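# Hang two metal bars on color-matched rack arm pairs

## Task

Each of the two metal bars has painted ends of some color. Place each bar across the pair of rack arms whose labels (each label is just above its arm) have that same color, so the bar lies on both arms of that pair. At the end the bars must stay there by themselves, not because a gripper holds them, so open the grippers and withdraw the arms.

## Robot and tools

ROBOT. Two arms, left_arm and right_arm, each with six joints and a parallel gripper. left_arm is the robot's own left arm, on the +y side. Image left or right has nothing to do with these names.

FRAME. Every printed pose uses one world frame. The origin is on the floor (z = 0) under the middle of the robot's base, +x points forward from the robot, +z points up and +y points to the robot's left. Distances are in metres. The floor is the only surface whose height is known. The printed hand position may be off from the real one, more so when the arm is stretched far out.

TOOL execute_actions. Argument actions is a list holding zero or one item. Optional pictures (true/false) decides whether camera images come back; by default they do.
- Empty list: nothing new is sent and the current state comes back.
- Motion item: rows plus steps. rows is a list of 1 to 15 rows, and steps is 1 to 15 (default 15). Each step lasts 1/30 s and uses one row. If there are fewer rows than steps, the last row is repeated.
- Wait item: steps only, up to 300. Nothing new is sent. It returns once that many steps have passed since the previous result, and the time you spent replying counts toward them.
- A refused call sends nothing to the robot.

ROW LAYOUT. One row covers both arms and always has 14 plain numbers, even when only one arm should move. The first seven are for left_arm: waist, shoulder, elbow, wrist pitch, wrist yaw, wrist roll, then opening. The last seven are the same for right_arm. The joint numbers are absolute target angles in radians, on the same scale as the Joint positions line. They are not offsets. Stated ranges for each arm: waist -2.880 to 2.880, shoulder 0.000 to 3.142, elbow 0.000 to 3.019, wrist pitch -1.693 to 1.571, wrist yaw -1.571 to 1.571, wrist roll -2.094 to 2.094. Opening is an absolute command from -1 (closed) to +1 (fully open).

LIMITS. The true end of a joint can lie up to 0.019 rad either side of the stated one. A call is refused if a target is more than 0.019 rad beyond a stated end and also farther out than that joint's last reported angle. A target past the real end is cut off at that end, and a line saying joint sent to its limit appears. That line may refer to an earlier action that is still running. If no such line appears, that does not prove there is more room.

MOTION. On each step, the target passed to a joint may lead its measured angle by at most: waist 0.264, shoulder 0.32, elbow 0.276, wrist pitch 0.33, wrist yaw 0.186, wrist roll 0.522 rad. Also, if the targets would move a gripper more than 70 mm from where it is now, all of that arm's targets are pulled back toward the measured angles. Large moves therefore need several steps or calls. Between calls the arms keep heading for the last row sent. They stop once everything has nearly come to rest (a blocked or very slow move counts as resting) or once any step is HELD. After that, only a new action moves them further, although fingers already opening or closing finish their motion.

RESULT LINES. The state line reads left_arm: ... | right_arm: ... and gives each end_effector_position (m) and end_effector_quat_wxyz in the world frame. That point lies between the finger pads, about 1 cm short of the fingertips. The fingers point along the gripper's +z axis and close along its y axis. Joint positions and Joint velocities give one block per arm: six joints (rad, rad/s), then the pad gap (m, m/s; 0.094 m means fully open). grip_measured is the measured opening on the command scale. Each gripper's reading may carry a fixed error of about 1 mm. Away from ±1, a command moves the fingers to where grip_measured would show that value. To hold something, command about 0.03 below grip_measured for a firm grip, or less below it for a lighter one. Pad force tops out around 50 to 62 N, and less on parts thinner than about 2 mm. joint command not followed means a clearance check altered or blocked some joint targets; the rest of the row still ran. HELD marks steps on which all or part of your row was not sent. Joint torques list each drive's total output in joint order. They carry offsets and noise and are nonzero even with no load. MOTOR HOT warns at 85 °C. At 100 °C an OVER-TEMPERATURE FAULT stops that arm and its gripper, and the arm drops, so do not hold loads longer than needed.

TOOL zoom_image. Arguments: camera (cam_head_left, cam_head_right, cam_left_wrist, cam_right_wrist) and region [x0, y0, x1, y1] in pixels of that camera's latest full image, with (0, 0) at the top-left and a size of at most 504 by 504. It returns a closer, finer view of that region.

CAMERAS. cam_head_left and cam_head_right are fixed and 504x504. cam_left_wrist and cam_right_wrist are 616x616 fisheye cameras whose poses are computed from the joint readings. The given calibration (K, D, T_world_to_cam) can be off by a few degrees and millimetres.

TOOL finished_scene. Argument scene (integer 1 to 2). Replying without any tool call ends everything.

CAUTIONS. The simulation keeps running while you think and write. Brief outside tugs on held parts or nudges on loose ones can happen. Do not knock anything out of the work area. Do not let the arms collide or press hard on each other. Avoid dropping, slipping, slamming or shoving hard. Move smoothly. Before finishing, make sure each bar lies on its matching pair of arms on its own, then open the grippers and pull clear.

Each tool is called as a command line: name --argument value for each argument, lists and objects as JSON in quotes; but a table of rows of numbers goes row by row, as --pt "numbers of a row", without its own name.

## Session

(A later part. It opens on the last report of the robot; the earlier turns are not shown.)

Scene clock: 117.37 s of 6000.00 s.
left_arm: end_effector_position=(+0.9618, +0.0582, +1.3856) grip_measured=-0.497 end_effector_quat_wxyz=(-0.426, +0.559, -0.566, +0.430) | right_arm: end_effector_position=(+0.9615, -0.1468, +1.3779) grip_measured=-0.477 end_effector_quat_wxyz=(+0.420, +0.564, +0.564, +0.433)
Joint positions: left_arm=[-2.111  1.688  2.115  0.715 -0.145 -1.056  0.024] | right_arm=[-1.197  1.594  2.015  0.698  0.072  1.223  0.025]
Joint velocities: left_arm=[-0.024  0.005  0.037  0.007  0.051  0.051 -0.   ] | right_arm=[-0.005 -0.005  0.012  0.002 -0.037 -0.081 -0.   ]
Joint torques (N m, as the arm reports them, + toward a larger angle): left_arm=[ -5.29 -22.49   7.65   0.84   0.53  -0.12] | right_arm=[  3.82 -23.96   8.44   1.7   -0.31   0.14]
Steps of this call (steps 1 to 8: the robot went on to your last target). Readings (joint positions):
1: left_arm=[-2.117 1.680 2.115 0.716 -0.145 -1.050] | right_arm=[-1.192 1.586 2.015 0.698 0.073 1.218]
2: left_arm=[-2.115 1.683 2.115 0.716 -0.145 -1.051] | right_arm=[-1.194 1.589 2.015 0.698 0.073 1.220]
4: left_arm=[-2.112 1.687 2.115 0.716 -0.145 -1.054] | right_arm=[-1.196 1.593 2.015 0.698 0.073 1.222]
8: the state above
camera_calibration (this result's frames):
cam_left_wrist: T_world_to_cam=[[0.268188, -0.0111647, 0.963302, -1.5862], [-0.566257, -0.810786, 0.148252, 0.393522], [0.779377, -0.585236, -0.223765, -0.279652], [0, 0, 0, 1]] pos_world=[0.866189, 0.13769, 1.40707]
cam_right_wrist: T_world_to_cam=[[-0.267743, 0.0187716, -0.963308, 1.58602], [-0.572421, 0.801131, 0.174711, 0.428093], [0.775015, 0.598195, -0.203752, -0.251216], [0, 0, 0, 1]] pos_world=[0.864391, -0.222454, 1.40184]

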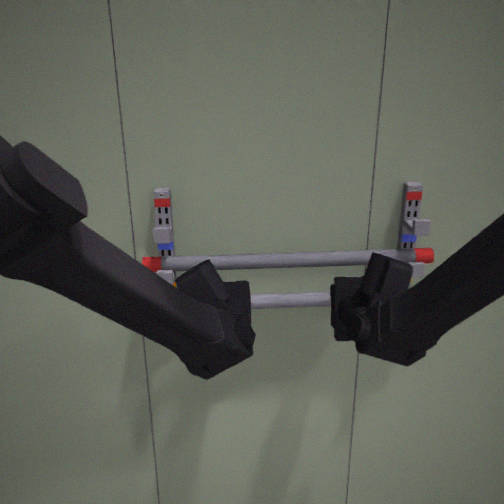

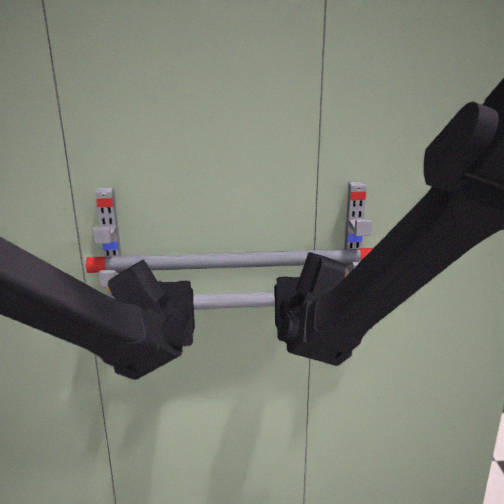

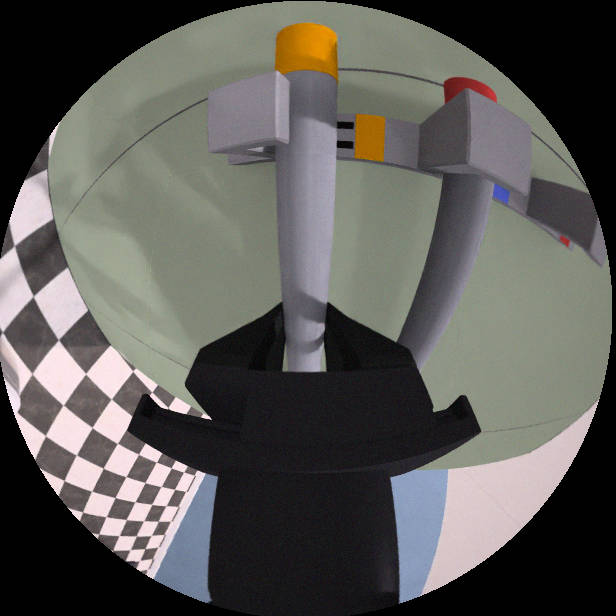

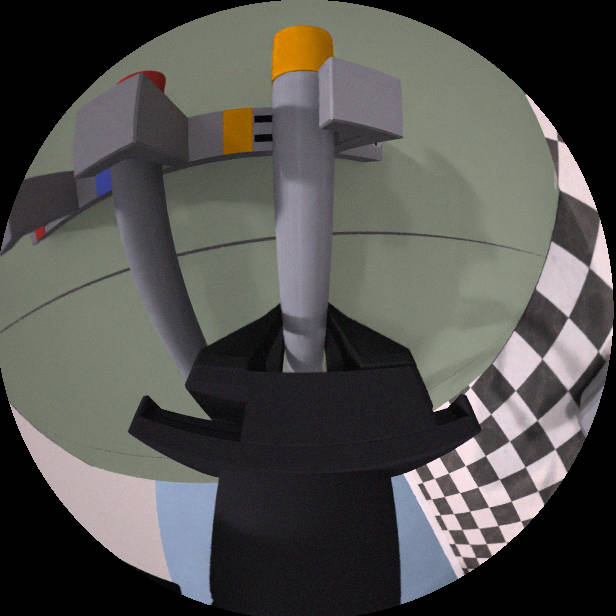

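execute_actions --actions '[{"rows":[[-2.099,1.691,2.169,0.705,-0.142,-1.073,-0.54,-1.210,1.576,2.072,0.701,0.071,1.245,-0.54],[-2.099,1.692,2.173,0.703,-0.142,-1.073,-0.54,-1.210,1.577,2.076,0.699,0.071,1.245,-0.54],[-2.098,1.693,2.177,0.701,-0.141,-1.074,-0.54,-1.211,1.578,2.080,0.698,0.070,1.246,-0.54],[-2.097,1.695,2.180,0.700,-0.141,-1.075,-0.54,-1.211,1.580,2.083,0.697,0.070,1.246,-0.54],[-2.096,1.697,2.183,0.699,-0.141,-1.076,-0.54,-1.212,1.582,2.086,0.696,0.070,1.247,-0.54],[-2.096,1.699,2.186,0.698,-0.140,-1.076,-0.54,-1.212,1.584,2.089,0.695,0.069,1.247,-0.54],[-2.095,1.701,2.189,0.697,-0.140,-1.077,-0.54,-1.213,1.586,2.092,0.694,0.069,1.248,-0.54],[-2.094,1.703,2.192,0.696,-0.140,-1.078,-0.54,-1.214,1.588,2.095,0.693,0.069,1.249,-0.54],[-2.093,1.705,2.195,0.695,-0.139,-1.079,-0.54,-1.214,1.590,2.097,0.693,0.068,1.249,-0.54],[-2.092,1.707,2.197,0.695,-0.139,-1.080,-0.54,-1.215,1.592,2.099,0.693,0.068,1.250,-0.54],[-2.091,1.709,2.199,0.695,-0.139,-1.081,-0.54,-1.216,1.594,2.101,0.693,0.068,1.251,-0.54],[-2.091,1.711,2.201,0.695,-0.139,-1.081,-0.54,-1.216,1.596,2.103,0.693,0.068,1.251,-0.54]],"steps":15}]' --pictures false

execute_actions --actions '[{"steps":8}]'

Scene clock: 124.13 s of 6000.00 s.
left_arm: end_effector_position=(+0.9685, +0.0584, +1.3870) grip_measured=-0.497 end_effector_quat_wxyz=(-0.429, +0.557, -0.564, +0.434) | right_arm: end_effector_position=(+0.9682, -0.1468, +1.3793) grip_measured=-0.477 end_effector_quat_wxyz=(+0.422, +0.561, +0.562, +0.436)
Joint positions: left_arm=[-2.109  1.702  2.152  0.702 -0.137 -1.057  0.024] | right_arm=[-1.198  1.608  2.049  0.687  0.067  1.224  0.025]
Joint velocities: left_arm=[-0.005  0.015 -0.002 -0.012 -0.051  0.037 -0.001] | right_arm=[-0.015  0.024  0.012 -0.002  0.007  0.037  0.001]
Joint torques (N m, as the arm reports them, + toward a larger angle): left_arm=[ -5.41 -22.4    7.76   0.93   0.37  -0.12] | right_arm=[  3.88 -23.39   8.7    1.68  -0.2    0.19]
Steps of this call (steps 1 to 30: the robot went on to your last target; steps 31 to 90: nothing new was sent; then 3.27 s passed at rest; steps 91 to 105: all 15 steps of this action). Readings (joint positions):
91: left_arm=[-2.111 1.688 2.117 0.715 -0.143 -1.056] | right_arm=[-1.197 1.594 2.018 0.698 0.071 1.223]
92: left_arm=[-2.111 1.688 2.118 0.714 -0.143 -1.056] | right_arm=[-1.197 1.594 2.019 0.696 0.071 1.223]
94: left_arm=[-2.111 1.689 2.123 0.710 -0.142 -1.056] | right_arm=[-1.197 1.595 2.023 0.693 0.070 1.223]
98: left_arm=[-2.111 1.693 2.137 0.705 -0.138 -1.056] | right_arm=[-1.197 1.599 2.036 0.688 0.067 1.223]
105: the state above

Scene clock: 124.40 s of 6000.00 s.
left_arm: end_effector_position=(+0.9680, +0.0583, +1.3859) grip_measured=-0.497 end_effector_quat_wxyz=(-0.428, +0.557, -0.564, +0.434) | right_arm: end_effector_position=(+0.9682, -0.1470, +1.3786) grip_measured=-0.477 end_effector_quat_wxyz=(+0.422, +0.561, +0.562, +0.436)
Joint positions: left_arm=[-2.109  1.704  2.152  0.702 -0.137 -1.058  0.024] | right_arm=[-1.199  1.609  2.05   0.687  0.067  1.224  0.025]
Joint velocities: left_arm=[-0.015 -0.005  0.007 -0.007 -0.037  0.022 -0.   ] | right_arm=[-0.005  0.005  0.012 -0.007 -0.037 -0.051 -0.001]
Joint torques (N m, as the arm reports them, + toward a larger angle): left_arm=[ -4.9  -22.65   7.77   0.86   0.36  -0.16] | right_arm=[  3.42 -23.51   8.71   1.77  -0.2    0.18]
Steps of this call (steps 1 to 8: the robot went on to your last target). Readings (joint positions):
1: left_arm=[-2.109 1.703 2.152 0.702 -0.137 -1.057] | right_arm=[-1.198 1.608 2.049 0.687 0.067 1.224]
2: left_arm=[-2.109 1.703 2.152 0.702 -0.137 -1.058] | right_arm=[-1.198 1.609 2.050 0.687 0.067 1.224]
4: left_arm=[-2.109 1.704 2.152 0.702 -0.137 -1.058] | right_arm=[-1.199 1.609 2.050 0.687 0.067 1.224]
8: the state above
camera_calibration (this result's frames):
cam_left_wrist: T_world_to_cam=[[0.258753, -0.00943278, 0.965898, -1.58279], [-0.569031, -0.809515, 0.144531, 0.404882], [0.780545, -0.587023, -0.214832, -0.297805], [0, 0, 0, 1]] pos_world=[0.872391, 0.13801, 1.40632]
cam_right_wrist: T_world_to_cam=[[-0.258068, 0.0189342, -0.965941, 1.5828], [-0.575386, 0.800145, 0.169409, 0.442], [0.7761, 0.599508, -0.195597, -0.268201], [0, 0, 0, 1]] pos_world=[0.870942, -0.222844, 1.40155]

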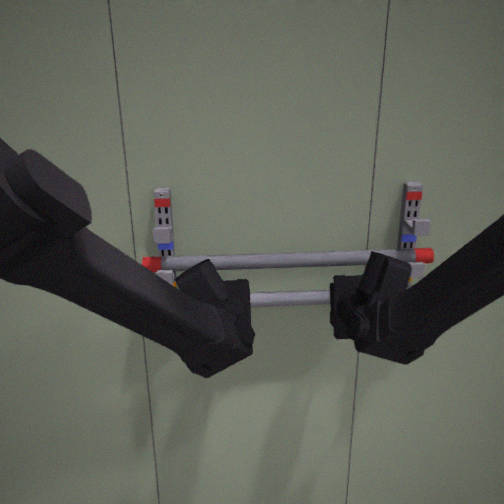

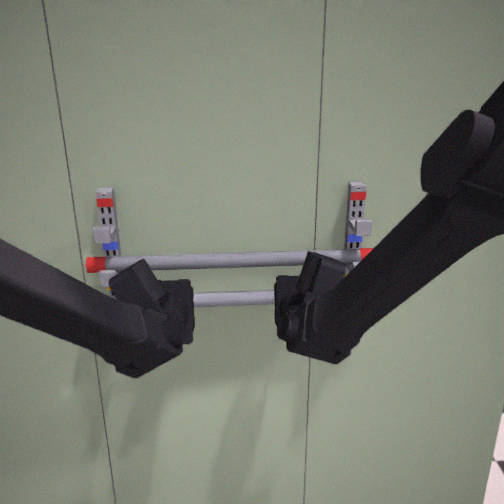

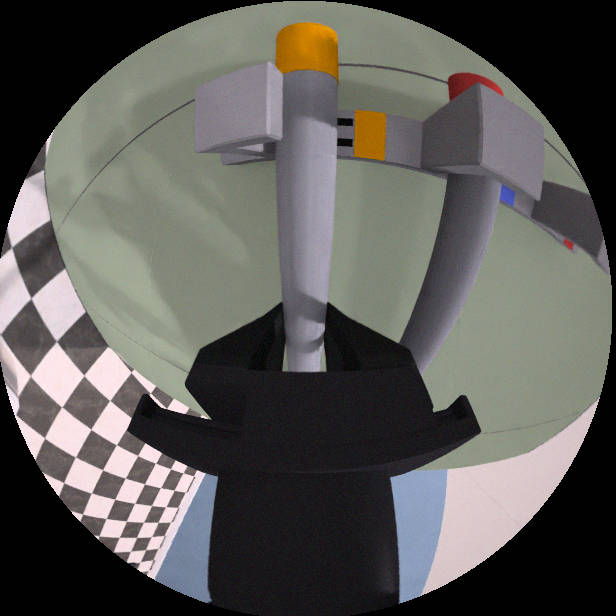

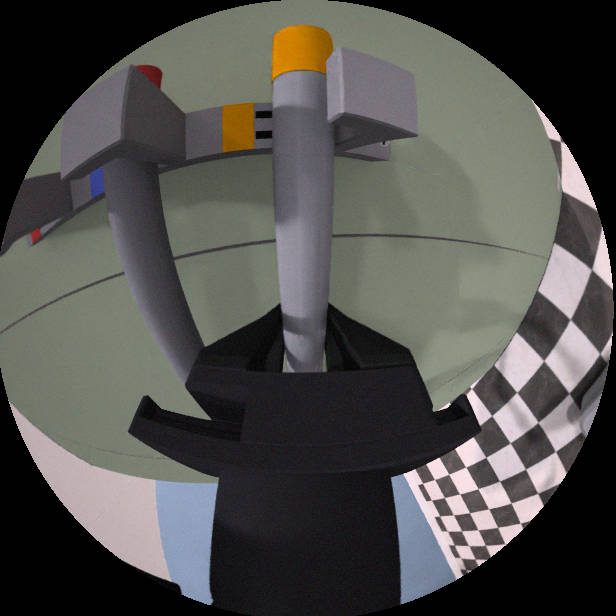

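execute_actions --actions '[{"rows":[[-2.090,1.712,2.201,0.695,-0.139,-1.082,-0.54,-1.217,1.597,2.103,0.693,0.068,1.252,-0.54],[-2.089,1.713,2.202,0.695,-0.139,-1.083,-0.54,-1.218,1.598,2.104,0.693,0.068,1.253,-0.54],[-2.088,1.714,2.203,0.695,-0.139,-1.084,-0.54,-1.219,1.599,2.105,0.693,0.068,1.254,-0.54],[-2.088,1.716,2.203,0.695,-0.139,-1.084,-0.54,-1.219,1.601,2.105,0.693,0.068,1.254,-0.54],[-2.087,1.717,2.204,0.695,-0.139,-1.085,-0.54,-1.220,1.602,2.106,0.693,0.068,1.255,-0.54],[-2.086,1.718,2.205,0.695,-0.139,-1.086,-0.54,-1.221,1.603,2.107,0.693,0.068,1.256,-0.54],[-2.086,1.720,2.205,0.695,-0.139,-1.086,-0.54,-1.221,1.605,2.107,0.693,0.068,1.256,-0.54],[-2.085,1.721,2.206,0.695,-0.139,-1.087,-0.54,-1.222,1.606,2.108,0.693,0.068,1.257,-0.54],[-2.084,1.722,2.207,0.695,-0.139,-1.088,-0.54,-1.223,1.607,2.109,0.693,0.068,1.258,-0.54],[-2.084,1.724,2.208,0.695,-0.139,-1.088,-0.54,-1.223,1.609,2.110,0.693,0.068,1.258,-0.54],[-2.083,1.725,2.209,0.695,-0.139,-1.089,-0.54,-1.224,1.610,2.111,0.693,0.068,1.259,-0.54]],"steps":15}]' --pictures false

execute_actions --actions '[{"steps":8}]'

Scene clock: 130.33 s of 6000.00 s.
left_arm: end_effector_position=(+0.9687, +0.0583, +1.3837) grip_measured=-0.497 end_effector_quat_wxyz=(-0.429, +0.557, -0.563, +0.434) | right_arm: end_effector_position=(+0.9682, -0.1470, +1.3762) grip_measured=-0.477 end_effector_quat_wxyz=(+0.423, +0.561, +0.562, +0.436)
Joint positions: left_arm=[-2.106  1.712  2.163  0.701 -0.136 -1.061  0.024] | right_arm=[-1.2    1.616  2.057  0.687  0.066  1.226  0.025]
Joint velocities: left_arm=[-0.005  0.005 -0.012 -0.012  0.081 -0.037  0.   ] | right_arm=[-0.005 -0.015 -0.012 -0.012 -0.066  0.007  0.001]
Joint torques (N m, as the arm reports them, + toward a larger angle): left_arm=[ -4.5  -22.09   7.58   0.92   0.33  -0.21] | right_arm=[  2.98 -23.     8.78   1.72  -0.17   0.25]
Steps of this call (steps 1 to 15: the robot went on to your last target; steps 16 to 90: nothing new was sent; then 2.43 s passed at rest; steps 91 to 105: all 15 steps of this action). Readings (joint positions):
91: left_arm=[-2.109 1.704 2.152 0.702 -0.137 -1.058] | right_arm=[-1.199 1.609 2.050 0.687 0.067 1.224]
92: left_arm=[-2.109 1.704 2.152 0.702 -0.137 -1.058] | right_arm=[-1.199 1.609 2.050 0.687 0.067 1.224]
94: left_arm=[-2.109 1.704 2.152 0.702 -0.137 -1.059] | right_arm=[-1.199 1.610 2.050 0.687 0.067 1.224]
98: left_arm=[-2.107 1.708 2.157 0.702 -0.137 -1.060] | right_arm=[-1.200 1.614 2.054 0.687 0.067 1.225]
105: the state above

Scene clock: 130.60 s of 6000.00 s.
left_arm: end_effector_position=(+0.9687, +0.0583, +1.3837) grip_measured=-0.497 end_effector_quat_wxyz=(-0.429, +0.557, -0.563, +0.434) | right_arm: end_effector_position=(+0.9682, -0.1470, +1.3762) grip_measured=-0.477 end_effector_quat_wxyz=(+0.423, +0.561, +0.562, +0.436)
Joint positions: left_arm=[-2.106  1.712  2.163  0.701 -0.136 -1.061  0.024] | right_arm=[-1.2    1.616  2.057  0.687  0.066  1.226  0.025]
Joint velocities: left_arm=[ 0.005  0.005  0.007  0.012 -0.007 -0.037 -0.   ] | right_arm=[-0.015 -0.015  0.002 -0.002 -0.095 -0.022 -0.   ]
Joint torques (N m, as the arm reports them, + toward a larger angle): left_arm=[ -4.37 -21.89   7.6    0.92   0.34  -0.2 ] | right_arm=[  2.97 -23.06   8.82   1.74  -0.17   0.25]
Steps of this call (steps 1 to 8: the robot went on to your last target). Readings (joint positions):
1: left_arm=[-2.106 1.712 2.163 0.701 -0.136 -1.061] | right_arm=[-1.200 1.616 2.057 0.687 0.066 1.226]
2: left_arm=[-2.106 1.712 2.163 0.701 -0.136 -1.061] | right_arm=[-1.200 1.616 2.057 0.687 0.066 1.226]
4: left_arm=[-2.106 1.712 2.163 0.701 -0.136 -1.061] | right_arm=[-1.200 1.616 2.057 0.687 0.066 1.226]
8: the state above
camera_calibration (this result's frames):
cam_left_wrist: T_world_to_cam=[[0.256708, -0.00811179, 0.966455, -1.57965], [-0.567976, -0.810339, 0.144063, 0.405328], [0.781988, -0.585905, -0.212628, -0.303299], [0, 0, 0, 1]] pos_world=[0.872902, 0.137934, 1.40378]
cam_right_wrist: T_world_to_cam=[[-0.257637, 0.0191533, -0.966052, 1.58019], [-0.575242, 0.800276, 0.169278, 0.442551], [0.77635, 0.599326, -0.195163, -0.269569], [0, 0, 0, 1]] pos_world=[0.870968, -0.22287, 1.39902]

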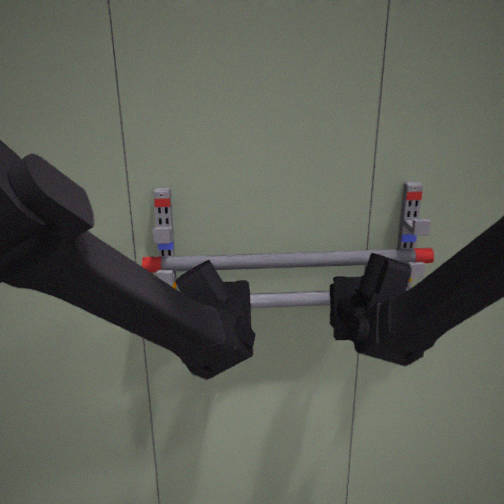

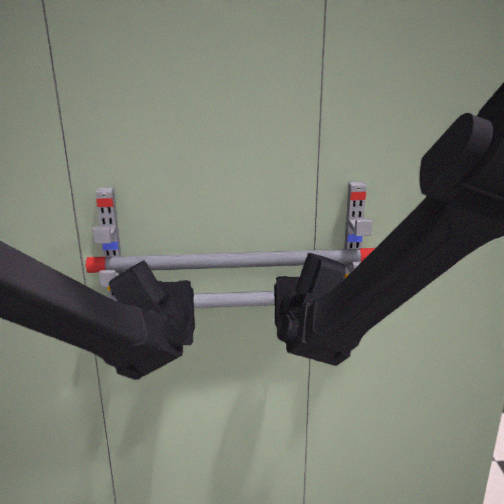

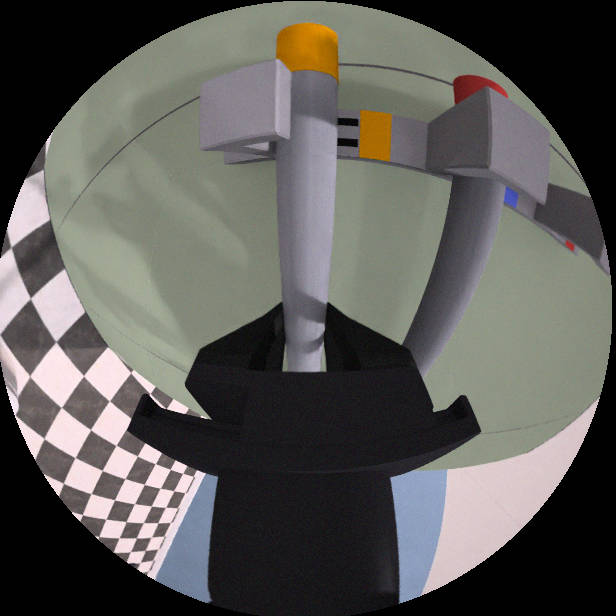

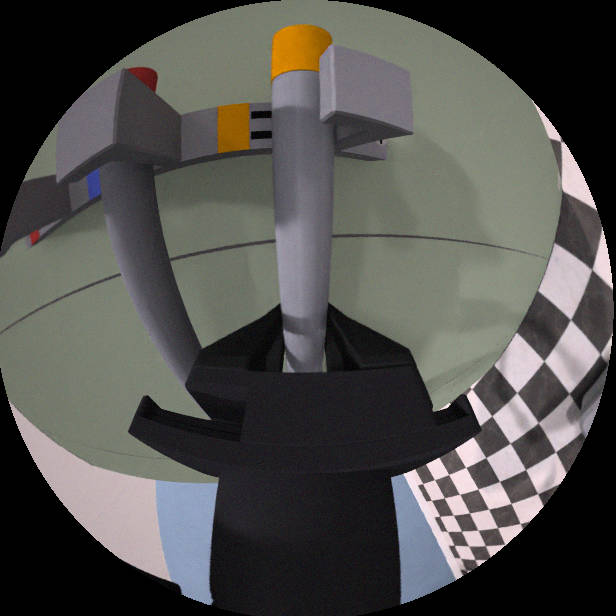

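execute_actions --actions '[{"rows":[[-2.086,1.725,2.204,0.696,-0.138,-1.084,-0.54,-1.221,1.610,2.105,0.693,0.067,1.254,-0.54],[-2.089,1.725,2.199,0.697,-0.138,-1.080,-0.54,-1.218,1.610,2.099,0.693,0.067,1.249,-0.54],[-2.092,1.725,2.194,0.698,-0.137,-1.075,-0.54,-1.215,1.609,2.093,0.693,0.067,1.244,-0.54],[-2.095,1.724,2.189,0.699,-0.137,-1.071,-0.54,-1.212,1.609,2.087,0.693,0.066,1.239,-0.54],[-2.098,1.724,2.185,0.700,-0.136,-1.066,-0.54,-1.209,1.608,2.082,0.693,0.066,1.233,-0.54],[-2.101,1.724,2.182,0.701,-0.136,-1.062,-0.53,-1.206,1.608,2.078,0.693,0.066,1.227,-0.52],[-2.101,1.724,2.182,0.701,-0.136,-1.062,-0.51,-1.206,1.608,2.078,0.693,0.066,1.227,-0.49],[-2.101,1.724,2.182,0.701,-0.136,-1.062,-0.49,-1.206,1.608,2.078,0.693,0.066,1.227,-0.47],[-2.101,1.724,2.182,0.701,-0.136,-1.062,-0.47,-1.206,1.608,2.078,0.693,0.066,1.227,-0.45],[-2.101,1.724,2.182,0.701,-0.136,-1.062,-0.43,-1.206,1.608,2.078,0.693,0.066,1.227,-0.41],[-2.101,1.724,2.182,0.701,-0.136,-1.062,-0.37,-1.206,1.608,2.078,0.693,0.066,1.227,-0.35],[-2.101,1.724,2.182,0.701,-0.136,-1.062,-0.3,-1.206,1.608,2.078,0.693,0.066,1.227,-0.28],[-2.101,1.724,2.182,0.701,-0.136,-1.062,-0.2,-1.206,1.608,2.078,0.693,0.066,1.227,-0.2],[-2.101,1.724,2.182,0.701,-0.136,-1.062,-0.1,-1.206,1.608,2.078,0.693,0.066,1.227,-0.1],[-2.101,1.724,2.182,0.701,-0.136,-1.062,-0.05,-1.206,1.608,2.078,0.693,0.066,1.227,-0.05]],"steps":15}]' --pictures false

execute_actions --actions '[{"steps":8}]'

Scene clock: 136.17 s of 6000.00 s.
left_arm: end_effector_position=(+0.9687, +0.0583, +1.3837) grip_measured=-0.085 end_effector_quat_wxyz=(-0.429, +0.557, -0.564, +0.434) | right_arm: end_effector_position=(+0.9683, -0.1470, +1.3762) grip_measured=-0.084 end_effector_quat_wxyz=(+0.423, +0.561, +0.562, +0.436)
Joint positions: left_arm=[-2.106  1.712  2.163  0.701 -0.136 -1.06   0.043] | right_arm=[-1.2    1.616  2.057  0.687  0.065  1.225  0.043]
Joint velocities: left_arm=[-0.015 -0.005 -0.027  0.007 -0.037 -0.037  0.065] | right_arm=[-0.015 -0.015 -0.007 -0.007  0.051  0.007  0.064]
Joint torques (N m, as the arm reports them, + toward a larger angle): left_arm=[ -5.93 -22.25   5.79   1.15   0.45   0.02] | right_arm=[  4.49 -22.99   6.39   1.73  -0.23  -0.07]
Steps of this call (steps 1 to 15: the robot went on to your last target; steps 16 to 90: nothing new was sent; then 2.07 s passed at rest; steps 91 to 105: all 15 steps of this action). Readings (joint positions):
91: left_arm=[-2.106 1.712 2.163 0.701 -0.136 -1.061] | right_arm=[-1.200 1.616 2.057 0.687 0.065 1.226]
92: left_arm=[-2.106 1.712 2.163 0.701 -0.136 -1.061] | right_arm=[-1.200 1.616 2.057 0.687 0.065 1.226]
94: left_arm=[-2.106 1.712 2.163 0.701 -0.136 -1.061] | right_arm=[-1.200 1.616 2.057 0.687 0.065 1.226]
98: left_arm=[-2.106 1.712 2.163 0.701 -0.136 -1.060] | right_arm=[-1.200 1.616 2.057 0.687 0.065 1.225]
105: the state above

Scene clock: 136.43 s of 6000.00 s.
left_arm: end_effector_position=(+0.9687, +0.0583, +1.3837) grip_measured=-0.053 end_effector_quat_wxyz=(-0.429, +0.557, -0.564, +0.434) | right_arm: end_effector_position=(+0.9683, -0.1470, +1.3762) grip_measured=-0.053 end_effector_quat_wxyz=(+0.423, +0.561, +0.562, +0.436)
Joint positions: left_arm=[-2.106  1.712  2.163  0.701 -0.136 -1.06   0.045] | right_arm=[-1.2    1.616  2.057  0.687  0.065  1.225  0.044]
Joint velocities: left_arm=[-0.015 -0.005  0.002  0.007 -0.007  0.037 -0.001] | right_arm=[ 0.005 -0.015 -0.012 -0.027 -0.007  0.007 -0.003]
Joint torques (N m, as the arm reports them, + toward a larger angle): left_arm=[ -5.9  -22.07   5.78   1.22   0.44   0.01] | right_arm=[  4.48 -23.07   6.45   1.71  -0.23  -0.08]
Steps of this call (steps 1 to 8: the robot went on to your last target). Readings (joint positions):
1: left_arm=[-2.106 1.712 2.163 0.701 -0.136 -1.060] | right_arm=[-1.200 1.616 2.057 0.687 0.065 1.225]
2: left_arm=[-2.106 1.712 2.163 0.701 -0.136 -1.060] | right_arm=[-1.200 1.616 2.057 0.687 0.065 1.225]
4: left_arm=[-2.106 1.712 2.163 0.701 -0.136 -1.060] | right_arm=[-1.200 1.616 2.057 0.687 0.065 1.225]
8: the state above
camera_calibration (this result's frames):
cam_left_wrist: T_world_to_cam=[[0.256506, -0.00963601, 0.966495, -1.57945], [-0.568581, -0.810134, 0.142823, 0.407571], [0.781614, -0.586165, -0.213283, -0.302049], [0, 0, 0, 1]] pos_world=[0.872962, 0.137917, 1.4039]
cam_right_wrist: T_world_to_cam=[[-0.257503, 0.018013, -0.96611, 1.57999], [-0.575783, 0.800075, 0.168384, 0.444226], [0.775994, 0.599629, -0.19565, -0.268545], [0, 0, 0, 1]] pos_world=[0.871019, -0.222848, 1.3991]

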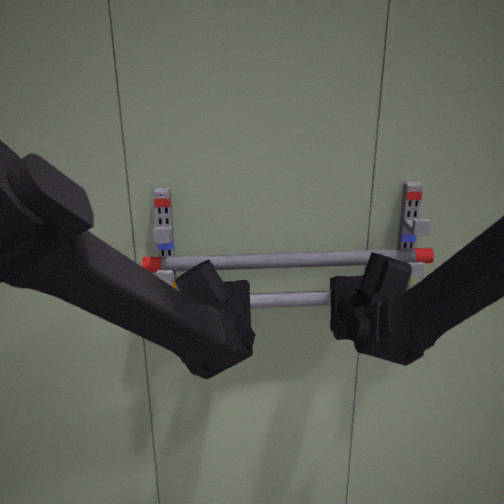

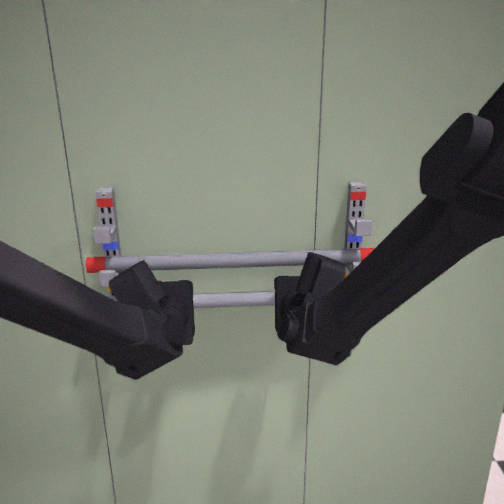

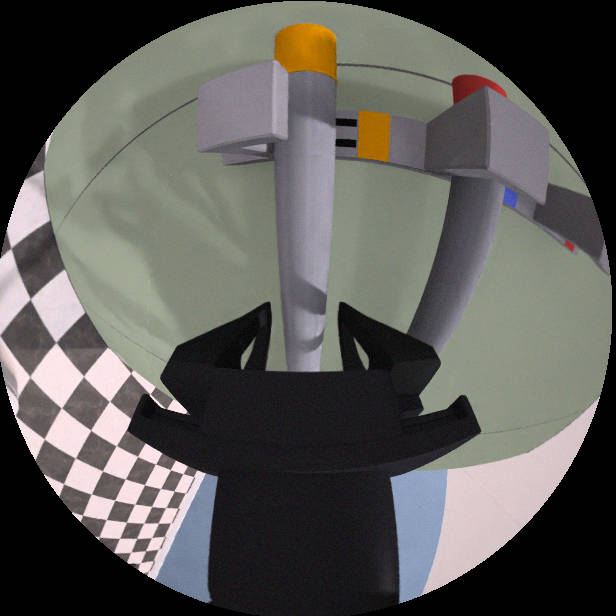

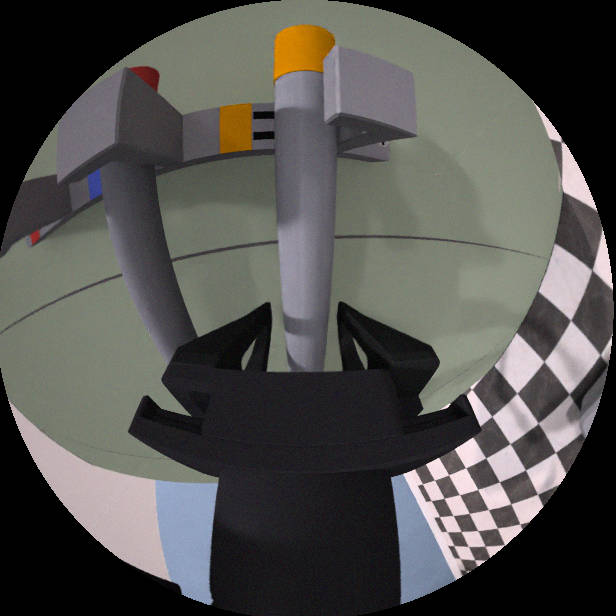

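execute_actions --actions '[{"rows":[[-2.108,1.712,2.168,0.715,-0.136,-1.058,-0.05,-1.197,1.600,2.066,0.700,0.066,1.224,-0.05],[-2.116,1.698,2.150,0.730,-0.137,-1.054,-0.05,-1.187,1.590,2.052,0.712,0.067,1.220,-0.05],[-2.120,1.686,2.125,0.745,-0.138,-1.050,-0.05,-1.180,1.579,2.028,0.726,0.068,1.216,-0.05],[-2.122,1.674,2.096,0.761,-0.139,-1.048,-0.05,-1.177,1.567,2.001,0.741,0.069,1.213,-0.05],[-2.124,1.662,2.066,0.778,-0.140,-1.047,-0.05,-1.175,1.556,1.973,0.757,0.070,1.211,-0.05],[-2.126,1.649,2.036,0.795,-0.141,-1.045,-0.05,-1.174,1.544,1.945,0.773,0.071,1.209,-0.05],[-2.128,1.636,2.006,0.812,-0.142,-1.044,-0.05,-1.172,1.532,1.917,0.789,0.072,1.207,-0.05],[-2.130,1.624,1.977,0.829,-0.143,-1.042,-0.05,-1.171,1.521,1.889,0.805,0.073,1.206,-0.05],[-2.132,1.611,1.948,0.846,-0.144,-1.041,-0.05,-1.169,1.509,1.861,0.821,0.074,1.204,-0.05],[-2.134,1.599,1.919,0.863,-0.145,-1.039,-0.05,-1.168,1.497,1.834,0.837,0.075,1.202,-0.05],[-2.136,1.587,1.890,0.880,-0.146,-1.038,-0.05,-1.166,1.486,1.807,0.852,0.076,1.200,-0.05],[-2.138,1.575,1.862,0.896,-0.147,-1.036,-0.05,-1.165,1.475,1.781,0.867,0.077,1.199,-0.05],[-2.140,1.564,1.836,0.911,-0.149,-1.035,-0.05,-1.163,1.465,1.757,0.881,0.078,1.197,-0.05],[-2.141,1.554,1.814,0.924,-0.150,-1.033,-0.05,-1.162,1.456,1.736,0.893,0.079,1.195,-0.05],[-2.142,1.547,1.796,0.934,-0.151,-1.032,-0.05,-1.161,1.449,1.719,0.902,0.079,1.194,-0.05]],"steps":15}]'

Scene clock: 144.90 s of 6000.00 s.
left_arm: end_effector_position=(+0.9007, +0.0520, +1.3853) grip_measured=-0.053 end_effector_quat_wxyz=(-0.418, +0.560, -0.573, +0.429) | right_arm: end_effector_position=(+0.9046, -0.1413, +1.3833) grip_measured=-0.053 end_effector_quat_wxyz=(+0.417, +0.564, +0.567, +0.432)
Joint positions: left_arm=[-2.122  1.591  1.831  0.882 -0.146 -1.047  0.045] | right_arm=[-1.184  1.498  1.752  0.857  0.077  1.212  0.044]
Joint velocities: left_arm=[-0.093 -0.288 -0.647  0.393 -0.022  0.022  0.001] | right_arm=[ 0.034 -0.278 -0.603  0.369 -0.051 -0.007 -0.002]
Joint torques (N m, as the arm reports them, + toward a larger angle): left_arm=[ -6.53 -24.15   3.73   1.95   0.32   0.14] | right_arm=[  6.42 -23.27   4.08   2.15  -0.21  -0.22]
Steps of this call (steps 1 to 15: the robot went on to your last target; steps 16 to 90: nothing new was sent; then 4.97 s passed at rest; steps 91 to 105: all 15 steps of this action). Readings (joint positions):
91: left_arm=[-2.106 1.712 2.163 0.701 -0.136 -1.060] | right_arm=[-1.200 1.616 2.057 0.687 0.065 1.225]
92: left_arm=[-2.106 1.712 2.161 0.702 -0.136 -1.060] | right_arm=[-1.200 1.616 2.057 0.688 0.065 1.225]
94: left_arm=[-2.106 1.705 2.141 0.715 -0.136 -1.059] | right_arm=[-1.200 1.610 2.039 0.700 0.066 1.224]
98: left_arm=[-2.108 1.665 2.031 0.772 -0.138 -1.056] | right_arm=[-1.197 1.571 1.938 0.754 0.070 1.222]
105: the state above
camera_calibration (this result's frames):
cam_left_wrist: T_world_to_cam=[[0.284445, -0.0121686, 0.958615, -1.57766], [-0.574294, -0.802818, 0.160217, 0.344208], [0.767644, -0.5961, -0.235346, -0.208566], [0, 0, 0, 1]] pos_world=[0.806539, 0.132813, 1.40814]
cam_right_wrist: T_world_to_cam=[[-0.275265, 0.0182354, -0.961195, 1.57966], [-0.574682, 0.798399, 0.179723, 0.384944], [0.770695, 0.601853, -0.209292, -0.197178], [0, 0, 0, 1]] pos_world=[0.808008, -0.217473, 1.40791]

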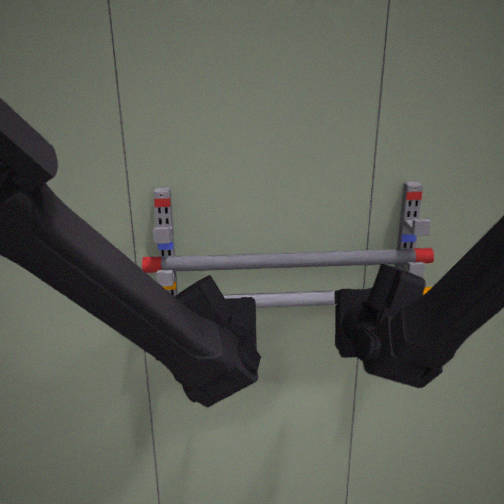

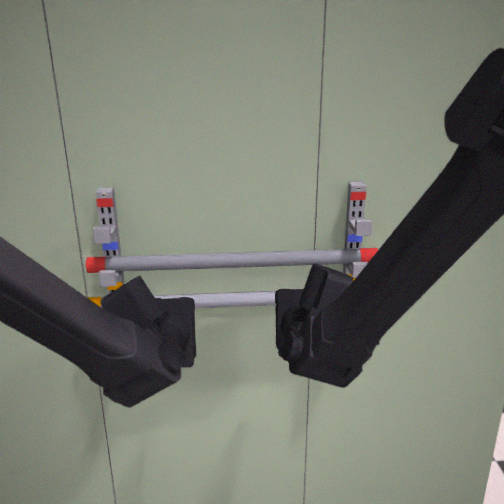

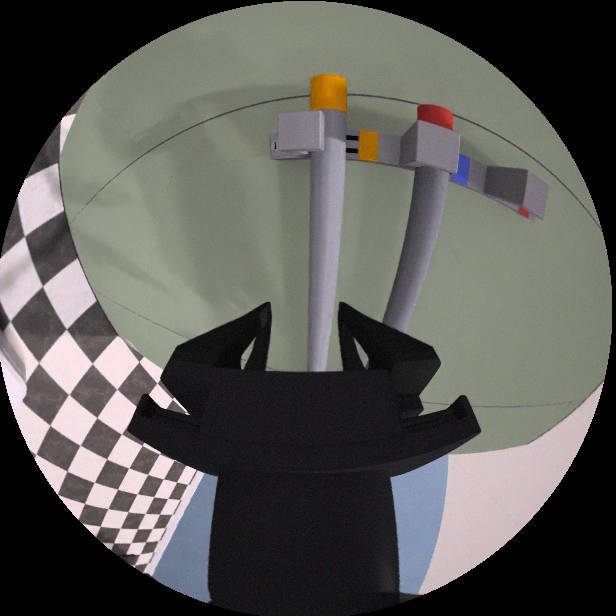

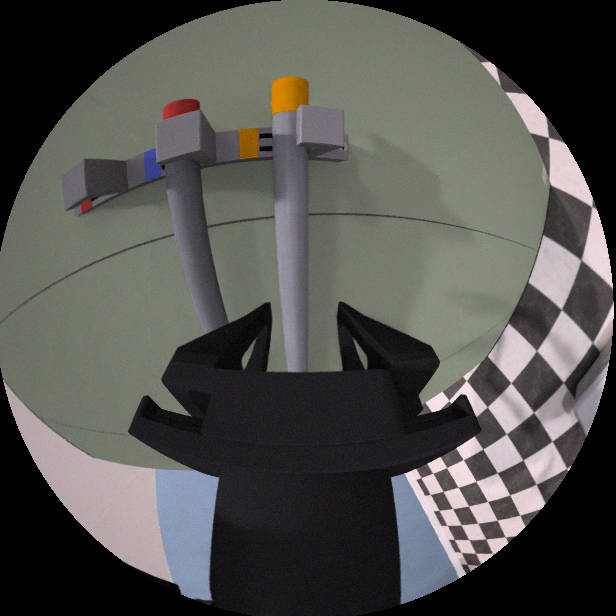

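execute_actions --actions '[{"rows":[[-2.145,1.542,1.792,0.933,-0.152,-1.029,-0.04,-1.159,1.444,1.715,0.900,0.080,1.192,-0.04],[-2.150,1.533,1.784,0.932,-0.154,-1.025,-0.02,-1.155,1.434,1.707,0.897,0.082,1.188,-0.02],[-2.157,1.522,1.774,0.931,-0.157,-1.018,0,-1.150,1.421,1.697,0.893,0.084,1.183,0],[-2.164,1.510,1.764,0.929,-0.160,-1.012,0.02,-1.144,1.408,1.687,0.889,0.087,1.178,0.02],[-2.171,1.498,1.753,0.928,-0.163,-1.005,0.04,-1.139,1.394,1.676,0.885,0.089,1.172,0.04],[-2.178,1.486,1.743,0.926,-0.166,-0.999,0.06,-1.133,1.381,1.666,0.881,0.092,1.167,0.06],[-2.185,1.474,1.732,0.925,-0.169,-0.992,0.08,-1.128,1.367,1.655,0.877,0.094,1.162,0.08],[-2.192,1.462,1.722,0.923,-0.172,-0.986,0.1,-1.122,1.354,1.645,0.873,0.096,1.157,0.1],[-2.199,1.450,1.711,0.922,-0.175,-0.979,0.12,-1.117,1.341,1.634,0.869,0.099,1.151,0.12],[-2.206,1.438,1.701,0.920,-0.177,-0.973,0.14,-1.112,1.328,1.624,0.865,0.101,1.146,0.14],[-2.212,1.427,1.691,0.919,-0.180,-0.967,0.15,-1.107,1.315,1.614,0.862,0.103,1.141,0.15],[-2.218,1.417,1.682,0.918,-0.182,-0.961,0.15,-1.102,1.304,1.605,0.859,0.105,1.137,0.15],[-2.223,1.409,1.675,0.917,-0.184,-0.956,0.15,-1.098,1.295,1.598,0.857,0.107,1.133,0.15],[-2.227,1.402,1.669,0.916,-0.186,-0.953,0.15,-1.095,1.287,1.592,0.856,0.108,1.130,0.15],[-2.230,1.397,1.665,0.915,-0.187,-0.950,0.15,-1.093,1.282,1.588,0.855,0.109,1.128,0.15]],"steps":15}]' --pictures false

execute_actions --actions '[{"steps":10}]'

Scene clock: 152.13 s of 6000.00 s.
left_arm: end_effector_position=(+0.8975, +0.0521, +1.4643) grip_measured=+0.147 end_effector_quat_wxyz=(-0.420, +0.563, -0.563, +0.436) | right_arm: end_effector_position=(+0.9022, -0.1443, +1.4647) grip_measured=+0.147 end_effector_quat_wxyz=(+0.423, +0.564, +0.558, +0.437)
Joint positions: left_arm=[-2.214  1.433  1.676  0.91  -0.181 -0.979  0.054] | right_arm=[-1.114  1.323  1.599  0.864  0.106  1.155  0.054]
Joint velocities: left_arm=[-0.171 -0.357 -0.149 -0.012  0.022  0.139  0.001] | right_arm=[ 0.103 -0.405 -0.125 -0.022  0.066 -0.125  0.   ]
Joint torques (N m, as the arm reports them, + toward a larger angle): left_arm=[ -5.75 -21.48   3.14   1.18   0.33   0.15] | right_arm=[  5.7  -21.09   3.67   1.26  -0.2   -0.23]
Steps of this call (steps 1 to 30: the robot went on to your last target; steps 31 to 90: nothing new was sent; then 3.73 s passed at rest; steps 91 to 105: all 15 steps of this action). Readings (joint positions):
91: left_arm=[-2.129 1.565 1.796 0.910 -0.148 -1.041] | right_arm=[-1.180 1.476 1.719 0.882 0.078 1.205]
92: left_arm=[-2.129 1.565 1.795 0.910 -0.149 -1.040] | right_arm=[-1.180 1.475 1.718 0.882 0.079 1.204]
94: left_arm=[-2.132 1.557 1.782 0.910 -0.154 -1.035] | right_arm=[-1.177 1.466 1.704 0.882 0.083 1.200]
98: left_arm=[-2.155 1.522 1.737 0.910 -0.167 -1.017] | right_arm=[-1.158 1.427 1.658 0.880 0.093 1.186]
105: the state above

Scene clock: 152.47 s of 6000.00 s.
left_arm: end_effector_position=(+0.9089, +0.0666, +1.4912) grip_measured=+0.147 end_effector_quat_wxyz=(-0.434, +0.560, -0.554, +0.438) | right_arm: end_effector_position=(+0.9107, -0.1548, +1.4913) grip_measured=+0.147 end_effector_quat_wxyz=(+0.436, +0.559, +0.551, +0.441)
Joint positions: left_arm=[-2.223  1.391  1.669  0.91  -0.183 -0.961  0.054] | right_arm=[-1.109  1.281  1.59   0.862  0.107  1.141  0.054]
Joint velocities: left_arm=[-0.015 -0.005 -0.046 -0.012 -0.007  0.007  0.001] | right_arm=[-0.015 -0.015 -0.022 -0.012  0.051  0.022 -0.   ]
Joint torques (N m, as the arm reports them, + toward a larger angle): left_arm=[ -5.38 -18.79   3.42   1.14   0.36   0.1 ] | right_arm=[  5.53 -20.03   3.99   1.31  -0.23  -0.24]
Steps of this call (steps 1 to 10: the robot went on to your last target). Readings (joint positions):
1: left_arm=[-2.219 1.422 1.673 0.910 -0.182 -0.975] | right_arm=[-1.111 1.311 1.595 0.864 0.106 1.152]
2: left_arm=[-2.222 1.413 1.672 0.910 -0.182 -0.972] | right_arm=[-1.109 1.301 1.595 0.864 0.107 1.149]
4: left_arm=[-2.223 1.399 1.672 0.910 -0.182 -0.967] | right_arm=[-1.109 1.287 1.595 0.864 0.107 1.145]
8: left_arm=[-2.223 1.391 1.672 0.910 -0.183 -0.962] | right_arm=[-1.109 1.281 1.594 0.863 0.107 1.141]
10: the state above
camera_calibration (this result's frames):
cam_left_wrist: T_world_to_cam=[[0.241979, 0.00400085, 0.970273, -1.66127], [-0.558811, -0.81692, 0.142732, 0.356614], [0.793207, -0.576737, -0.195442, -0.265244], [0, 0, 0, 1]] pos_world=[0.811667, 0.144995, 1.50915]
cam_right_wrist: T_world_to_cam=[[-0.22765, 0.0211299, -0.973514, 1.66085], [-0.56617, 0.810528, 0.149987, 0.418276], [0.792229, 0.585319, -0.172553, -0.248119], [0, 0, 0, 1]] pos_world=[0.811474, -0.228889, 1.51131]

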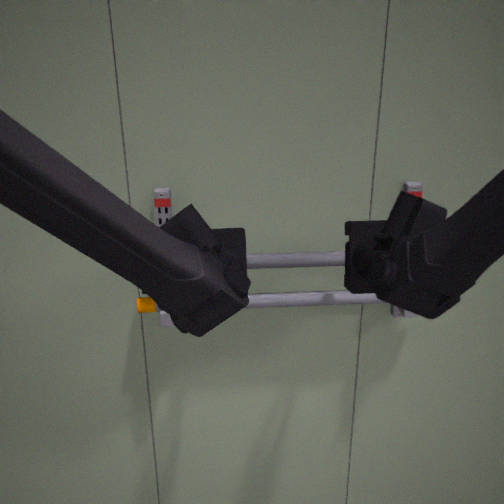

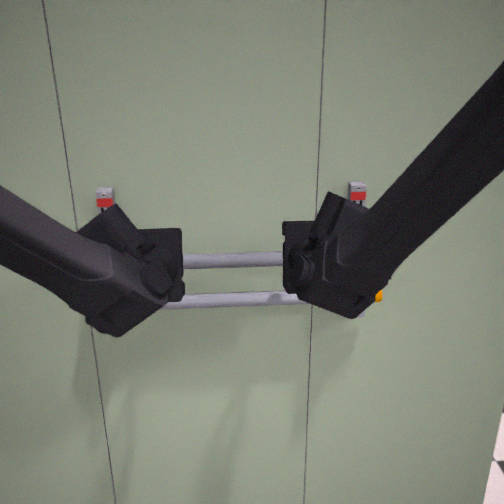

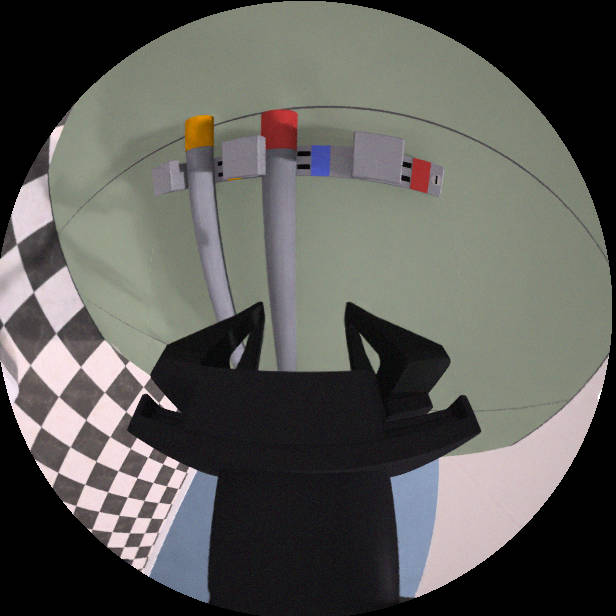

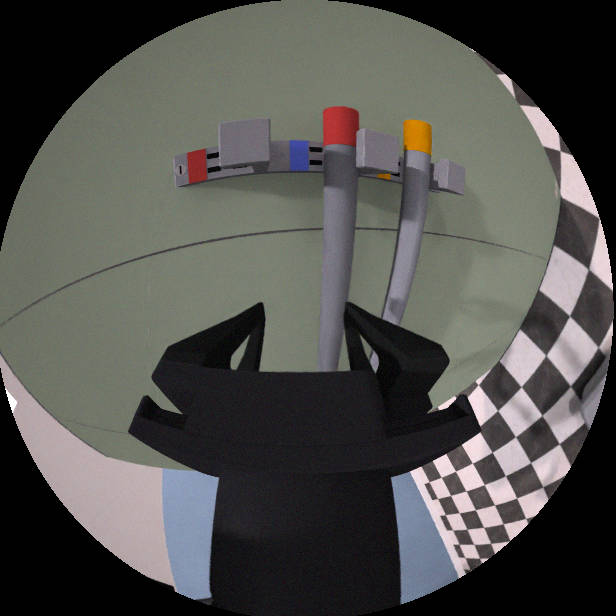

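execute_actions --actions '[{"rows":[[-2.222,1.405,1.672,0.908,-0.186,-0.957,0.15,-1.104,1.286,1.595,0.854,0.108,1.136,0.15],[-2.214,1.413,1.680,0.900,-0.185,-0.964,0.15,-1.114,1.291,1.602,0.852,0.108,1.144,0.15],[-2.207,1.421,1.688,0.894,-0.185,-0.970,0.15,-1.122,1.297,1.609,0.850,0.107,1.149,0.15],[-2.203,1.428,1.695,0.890,-0.184,-0.972,0.15,-1.126,1.303,1.615,0.847,0.107,1.150,0.15],[-2.200,1.434,1.703,0.885,-0.184,-0.973,0.15,-1.129,1.309,1.622,0.844,0.107,1.151,0.15],[-2.198,1.440,1.714,0.878,-0.183,-0.974,0.15,-1.130,1.315,1.632,0.838,0.106,1.152,0.15],[-2.197,1.446,1.727,0.870,-0.183,-0.975,0.15,-1.131,1.321,1.645,0.830,0.106,1.153,0.15],[-2.196,1.452,1.741,0.861,-0.183,-0.976,0.15,-1.132,1.327,1.659,0.822,0.106,1.154,0.15],[-2.194,1.458,1.756,0.852,-0.182,-0.977,0.15,-1.133,1.333,1.674,0.813,0.105,1.154,0.15],[-2.193,1.464,1.771,0.842,-0.182,-0.979,0.15,-1.134,1.340,1.689,0.804,0.105,1.155,0.15],[-2.191,1.470,1.786,0.833,-0.182,-0.980,0.15,-1.135,1.346,1.704,0.795,0.105,1.156,0.15],[-2.190,1.475,1.800,0.824,-0.181,-0.981,0.15,-1.136,1.352,1.718,0.787,0.104,1.157,0.15],[-2.188,1.480,1.813,0.815,-0.181,-0.982,0.15,-1.137,1.358,1.731,0.779,0.104,1.158,0.15],[-2.187,1.484,1.823,0.809,-0.181,-0.983,0.15,-1.138,1.362,1.741,0.773,0.104,1.159,0.15],[-2.186,1.487,1.830,0.804,-0.181,-0.984,0.15,-1.139,1.365,1.747,0.769,0.104,1.159,0.15]],"steps":15}]' --pictures false

execute_actions --actions '[{"steps":10}]'

Scene clock: 162.50 s of 6000.00 s.
left_arm: end_effector_position=(+0.9235, +0.0551, +1.4607) grip_measured=+0.147 end_effector_quat_wxyz=(-0.423, +0.560, -0.569, +0.429) | right_arm: end_effector_position=(+0.9247, -0.1441, +1.4571) grip_measured=+0.147 end_effector_quat_wxyz=(+0.421, +0.562, +0.567, +0.430)
Joint positions: left_arm=[-2.204  1.466  1.78   0.832 -0.183 -0.97   0.054] | right_arm=[-1.121  1.359  1.695  0.786  0.106  1.146  0.054]
Joint velocities: left_arm=[ 0.044  0.161  0.305 -0.208  0.007  0.007 -0.   ] | right_arm=[-0.015  0.161  0.31  -0.193 -0.051  0.037 -0.   ]
Joint torques (N m, as the arm reports them, + toward a larger angle): left_arm=[ -3.89 -19.51   5.65   0.59   0.59  -0.02] | right_arm=[  3.15 -21.12   6.67   1.34  -0.37   0.01]
Steps of this call (steps 1 to 30: the robot went on to your last target; steps 31 to 90: nothing new was sent; then 6.53 s passed at rest; steps 91 to 105: all 15 steps of this action). Readings (joint positions):
91: left_arm=[-2.223 1.391 1.667 0.910 -0.183 -0.959] | right_arm=[-1.109 1.281 1.589 0.861 0.107 1.139]
92: left_arm=[-2.223 1.391 1.667 0.910 -0.183 -0.959] | right_arm=[-1.109 1.281 1.589 0.860 0.107 1.139]
94: left_arm=[-2.223 1.392 1.668 0.910 -0.183 -0.960] | right_arm=[-1.109 1.283 1.589 0.859 0.107 1.139]
98: left_arm=[-2.217 1.410 1.691 0.893 -0.183 -0.963] | right_arm=[-1.113 1.301 1.606 0.844 0.107 1.141]
105: the state above

Scene clock: 162.83 s of 6000.00 s.
left_arm: end_effector_position=(+0.9275, +0.0556, +1.4594) grip_measured=+0.147 end_effector_quat_wxyz=(-0.422, +0.560, -0.569, +0.429) | right_arm: end_effector_position=(+0.9284, -0.1444, +1.4557) grip_measured=+0.147 end_effector_quat_wxyz=(+0.421, +0.562, +0.568, +0.430)
Joint positions: left_arm=[-2.202  1.473  1.799  0.82  -0.183 -0.974  0.054] | right_arm=[-1.123  1.367  1.712  0.775  0.106  1.148  0.054]
Joint velocities: left_arm=[ 0.005  0.005 -0.012 -0.012  0.022 -0.022 -0.001] | right_arm=[-0.015 -0.005 -0.017  0.007  0.066  0.022 -0.   ]
Joint torques (N m, as the arm reports them, + toward a larger angle): left_arm=[ -4.38 -19.39   5.78   0.55   0.58  -0.06] | right_arm=[  3.02 -20.75   6.83   1.22  -0.38   0.04]
Steps of this call (steps 1 to 10: the robot went on to your last target). Readings (joint positions):
1: left_arm=[-2.203 1.470 1.788 0.826 -0.183 -0.971] | right_arm=[-1.121 1.364 1.703 0.781 0.106 1.146]
2: left_arm=[-2.203 1.472 1.793 0.823 -0.183 -0.972] | right_arm=[-1.122 1.366 1.708 0.778 0.106 1.147]
4: left_arm=[-2.202 1.473 1.796 0.820 -0.183 -0.973] | right_arm=[-1.123 1.367 1.710 0.775 0.106 1.147]
8: left_arm=[-2.202 1.473 1.798 0.820 -0.183 -0.974] | right_arm=[-1.123 1.367 1.712 0.775 0.106 1.148]
10: the state above
camera_calibration (this result's frames):
cam_left_wrist: T_world_to_cam=[[0.27692, -0.0108162, 0.960832, -1.65261], [-0.568295, -0.808153, 0.15469, 0.353415], [0.774826, -0.588873, -0.22994, -0.224501], [0, 0, 0, 1]] pos_world=[0.832434, 0.135535, 1.48159]
cam_right_wrist: T_world_to_cam=[[-0.272178, 0.0103708, -0.962191, 1.65337], [-0.573709, 0.801027, 0.170921, 0.40037], [0.772514, 0.598538, -0.212073, -0.196581], [0, 0, 0, 1]] pos_world=[0.831568, -0.220193, 1.48073]

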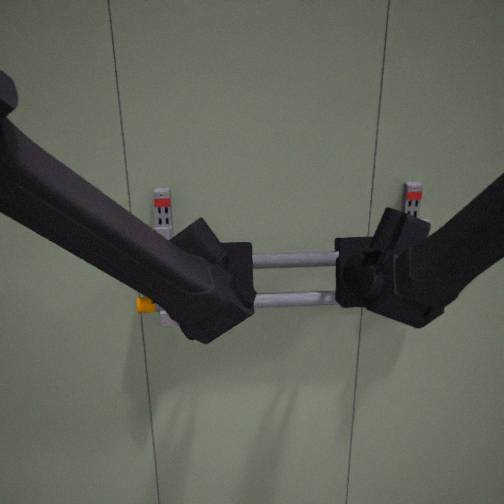

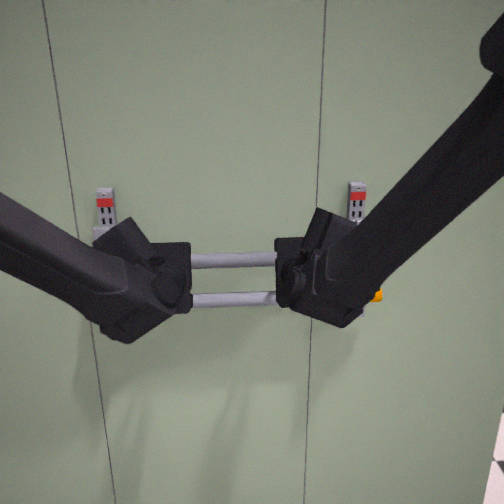

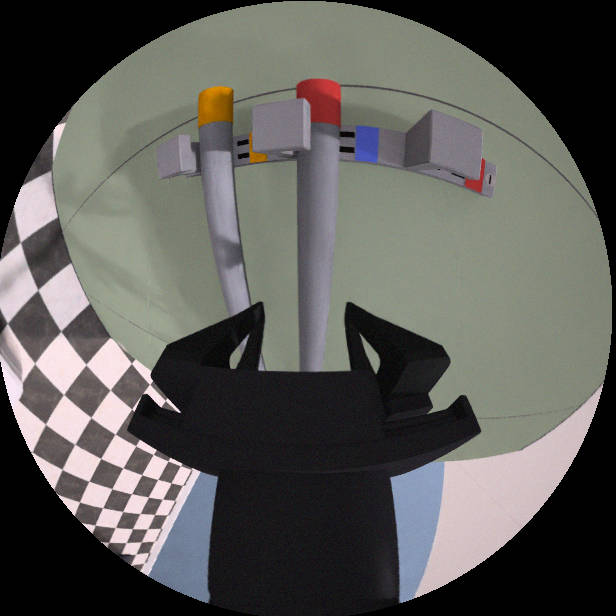

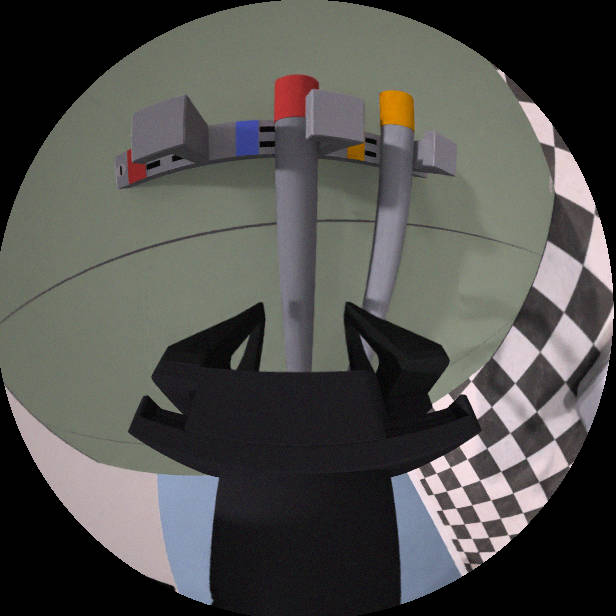

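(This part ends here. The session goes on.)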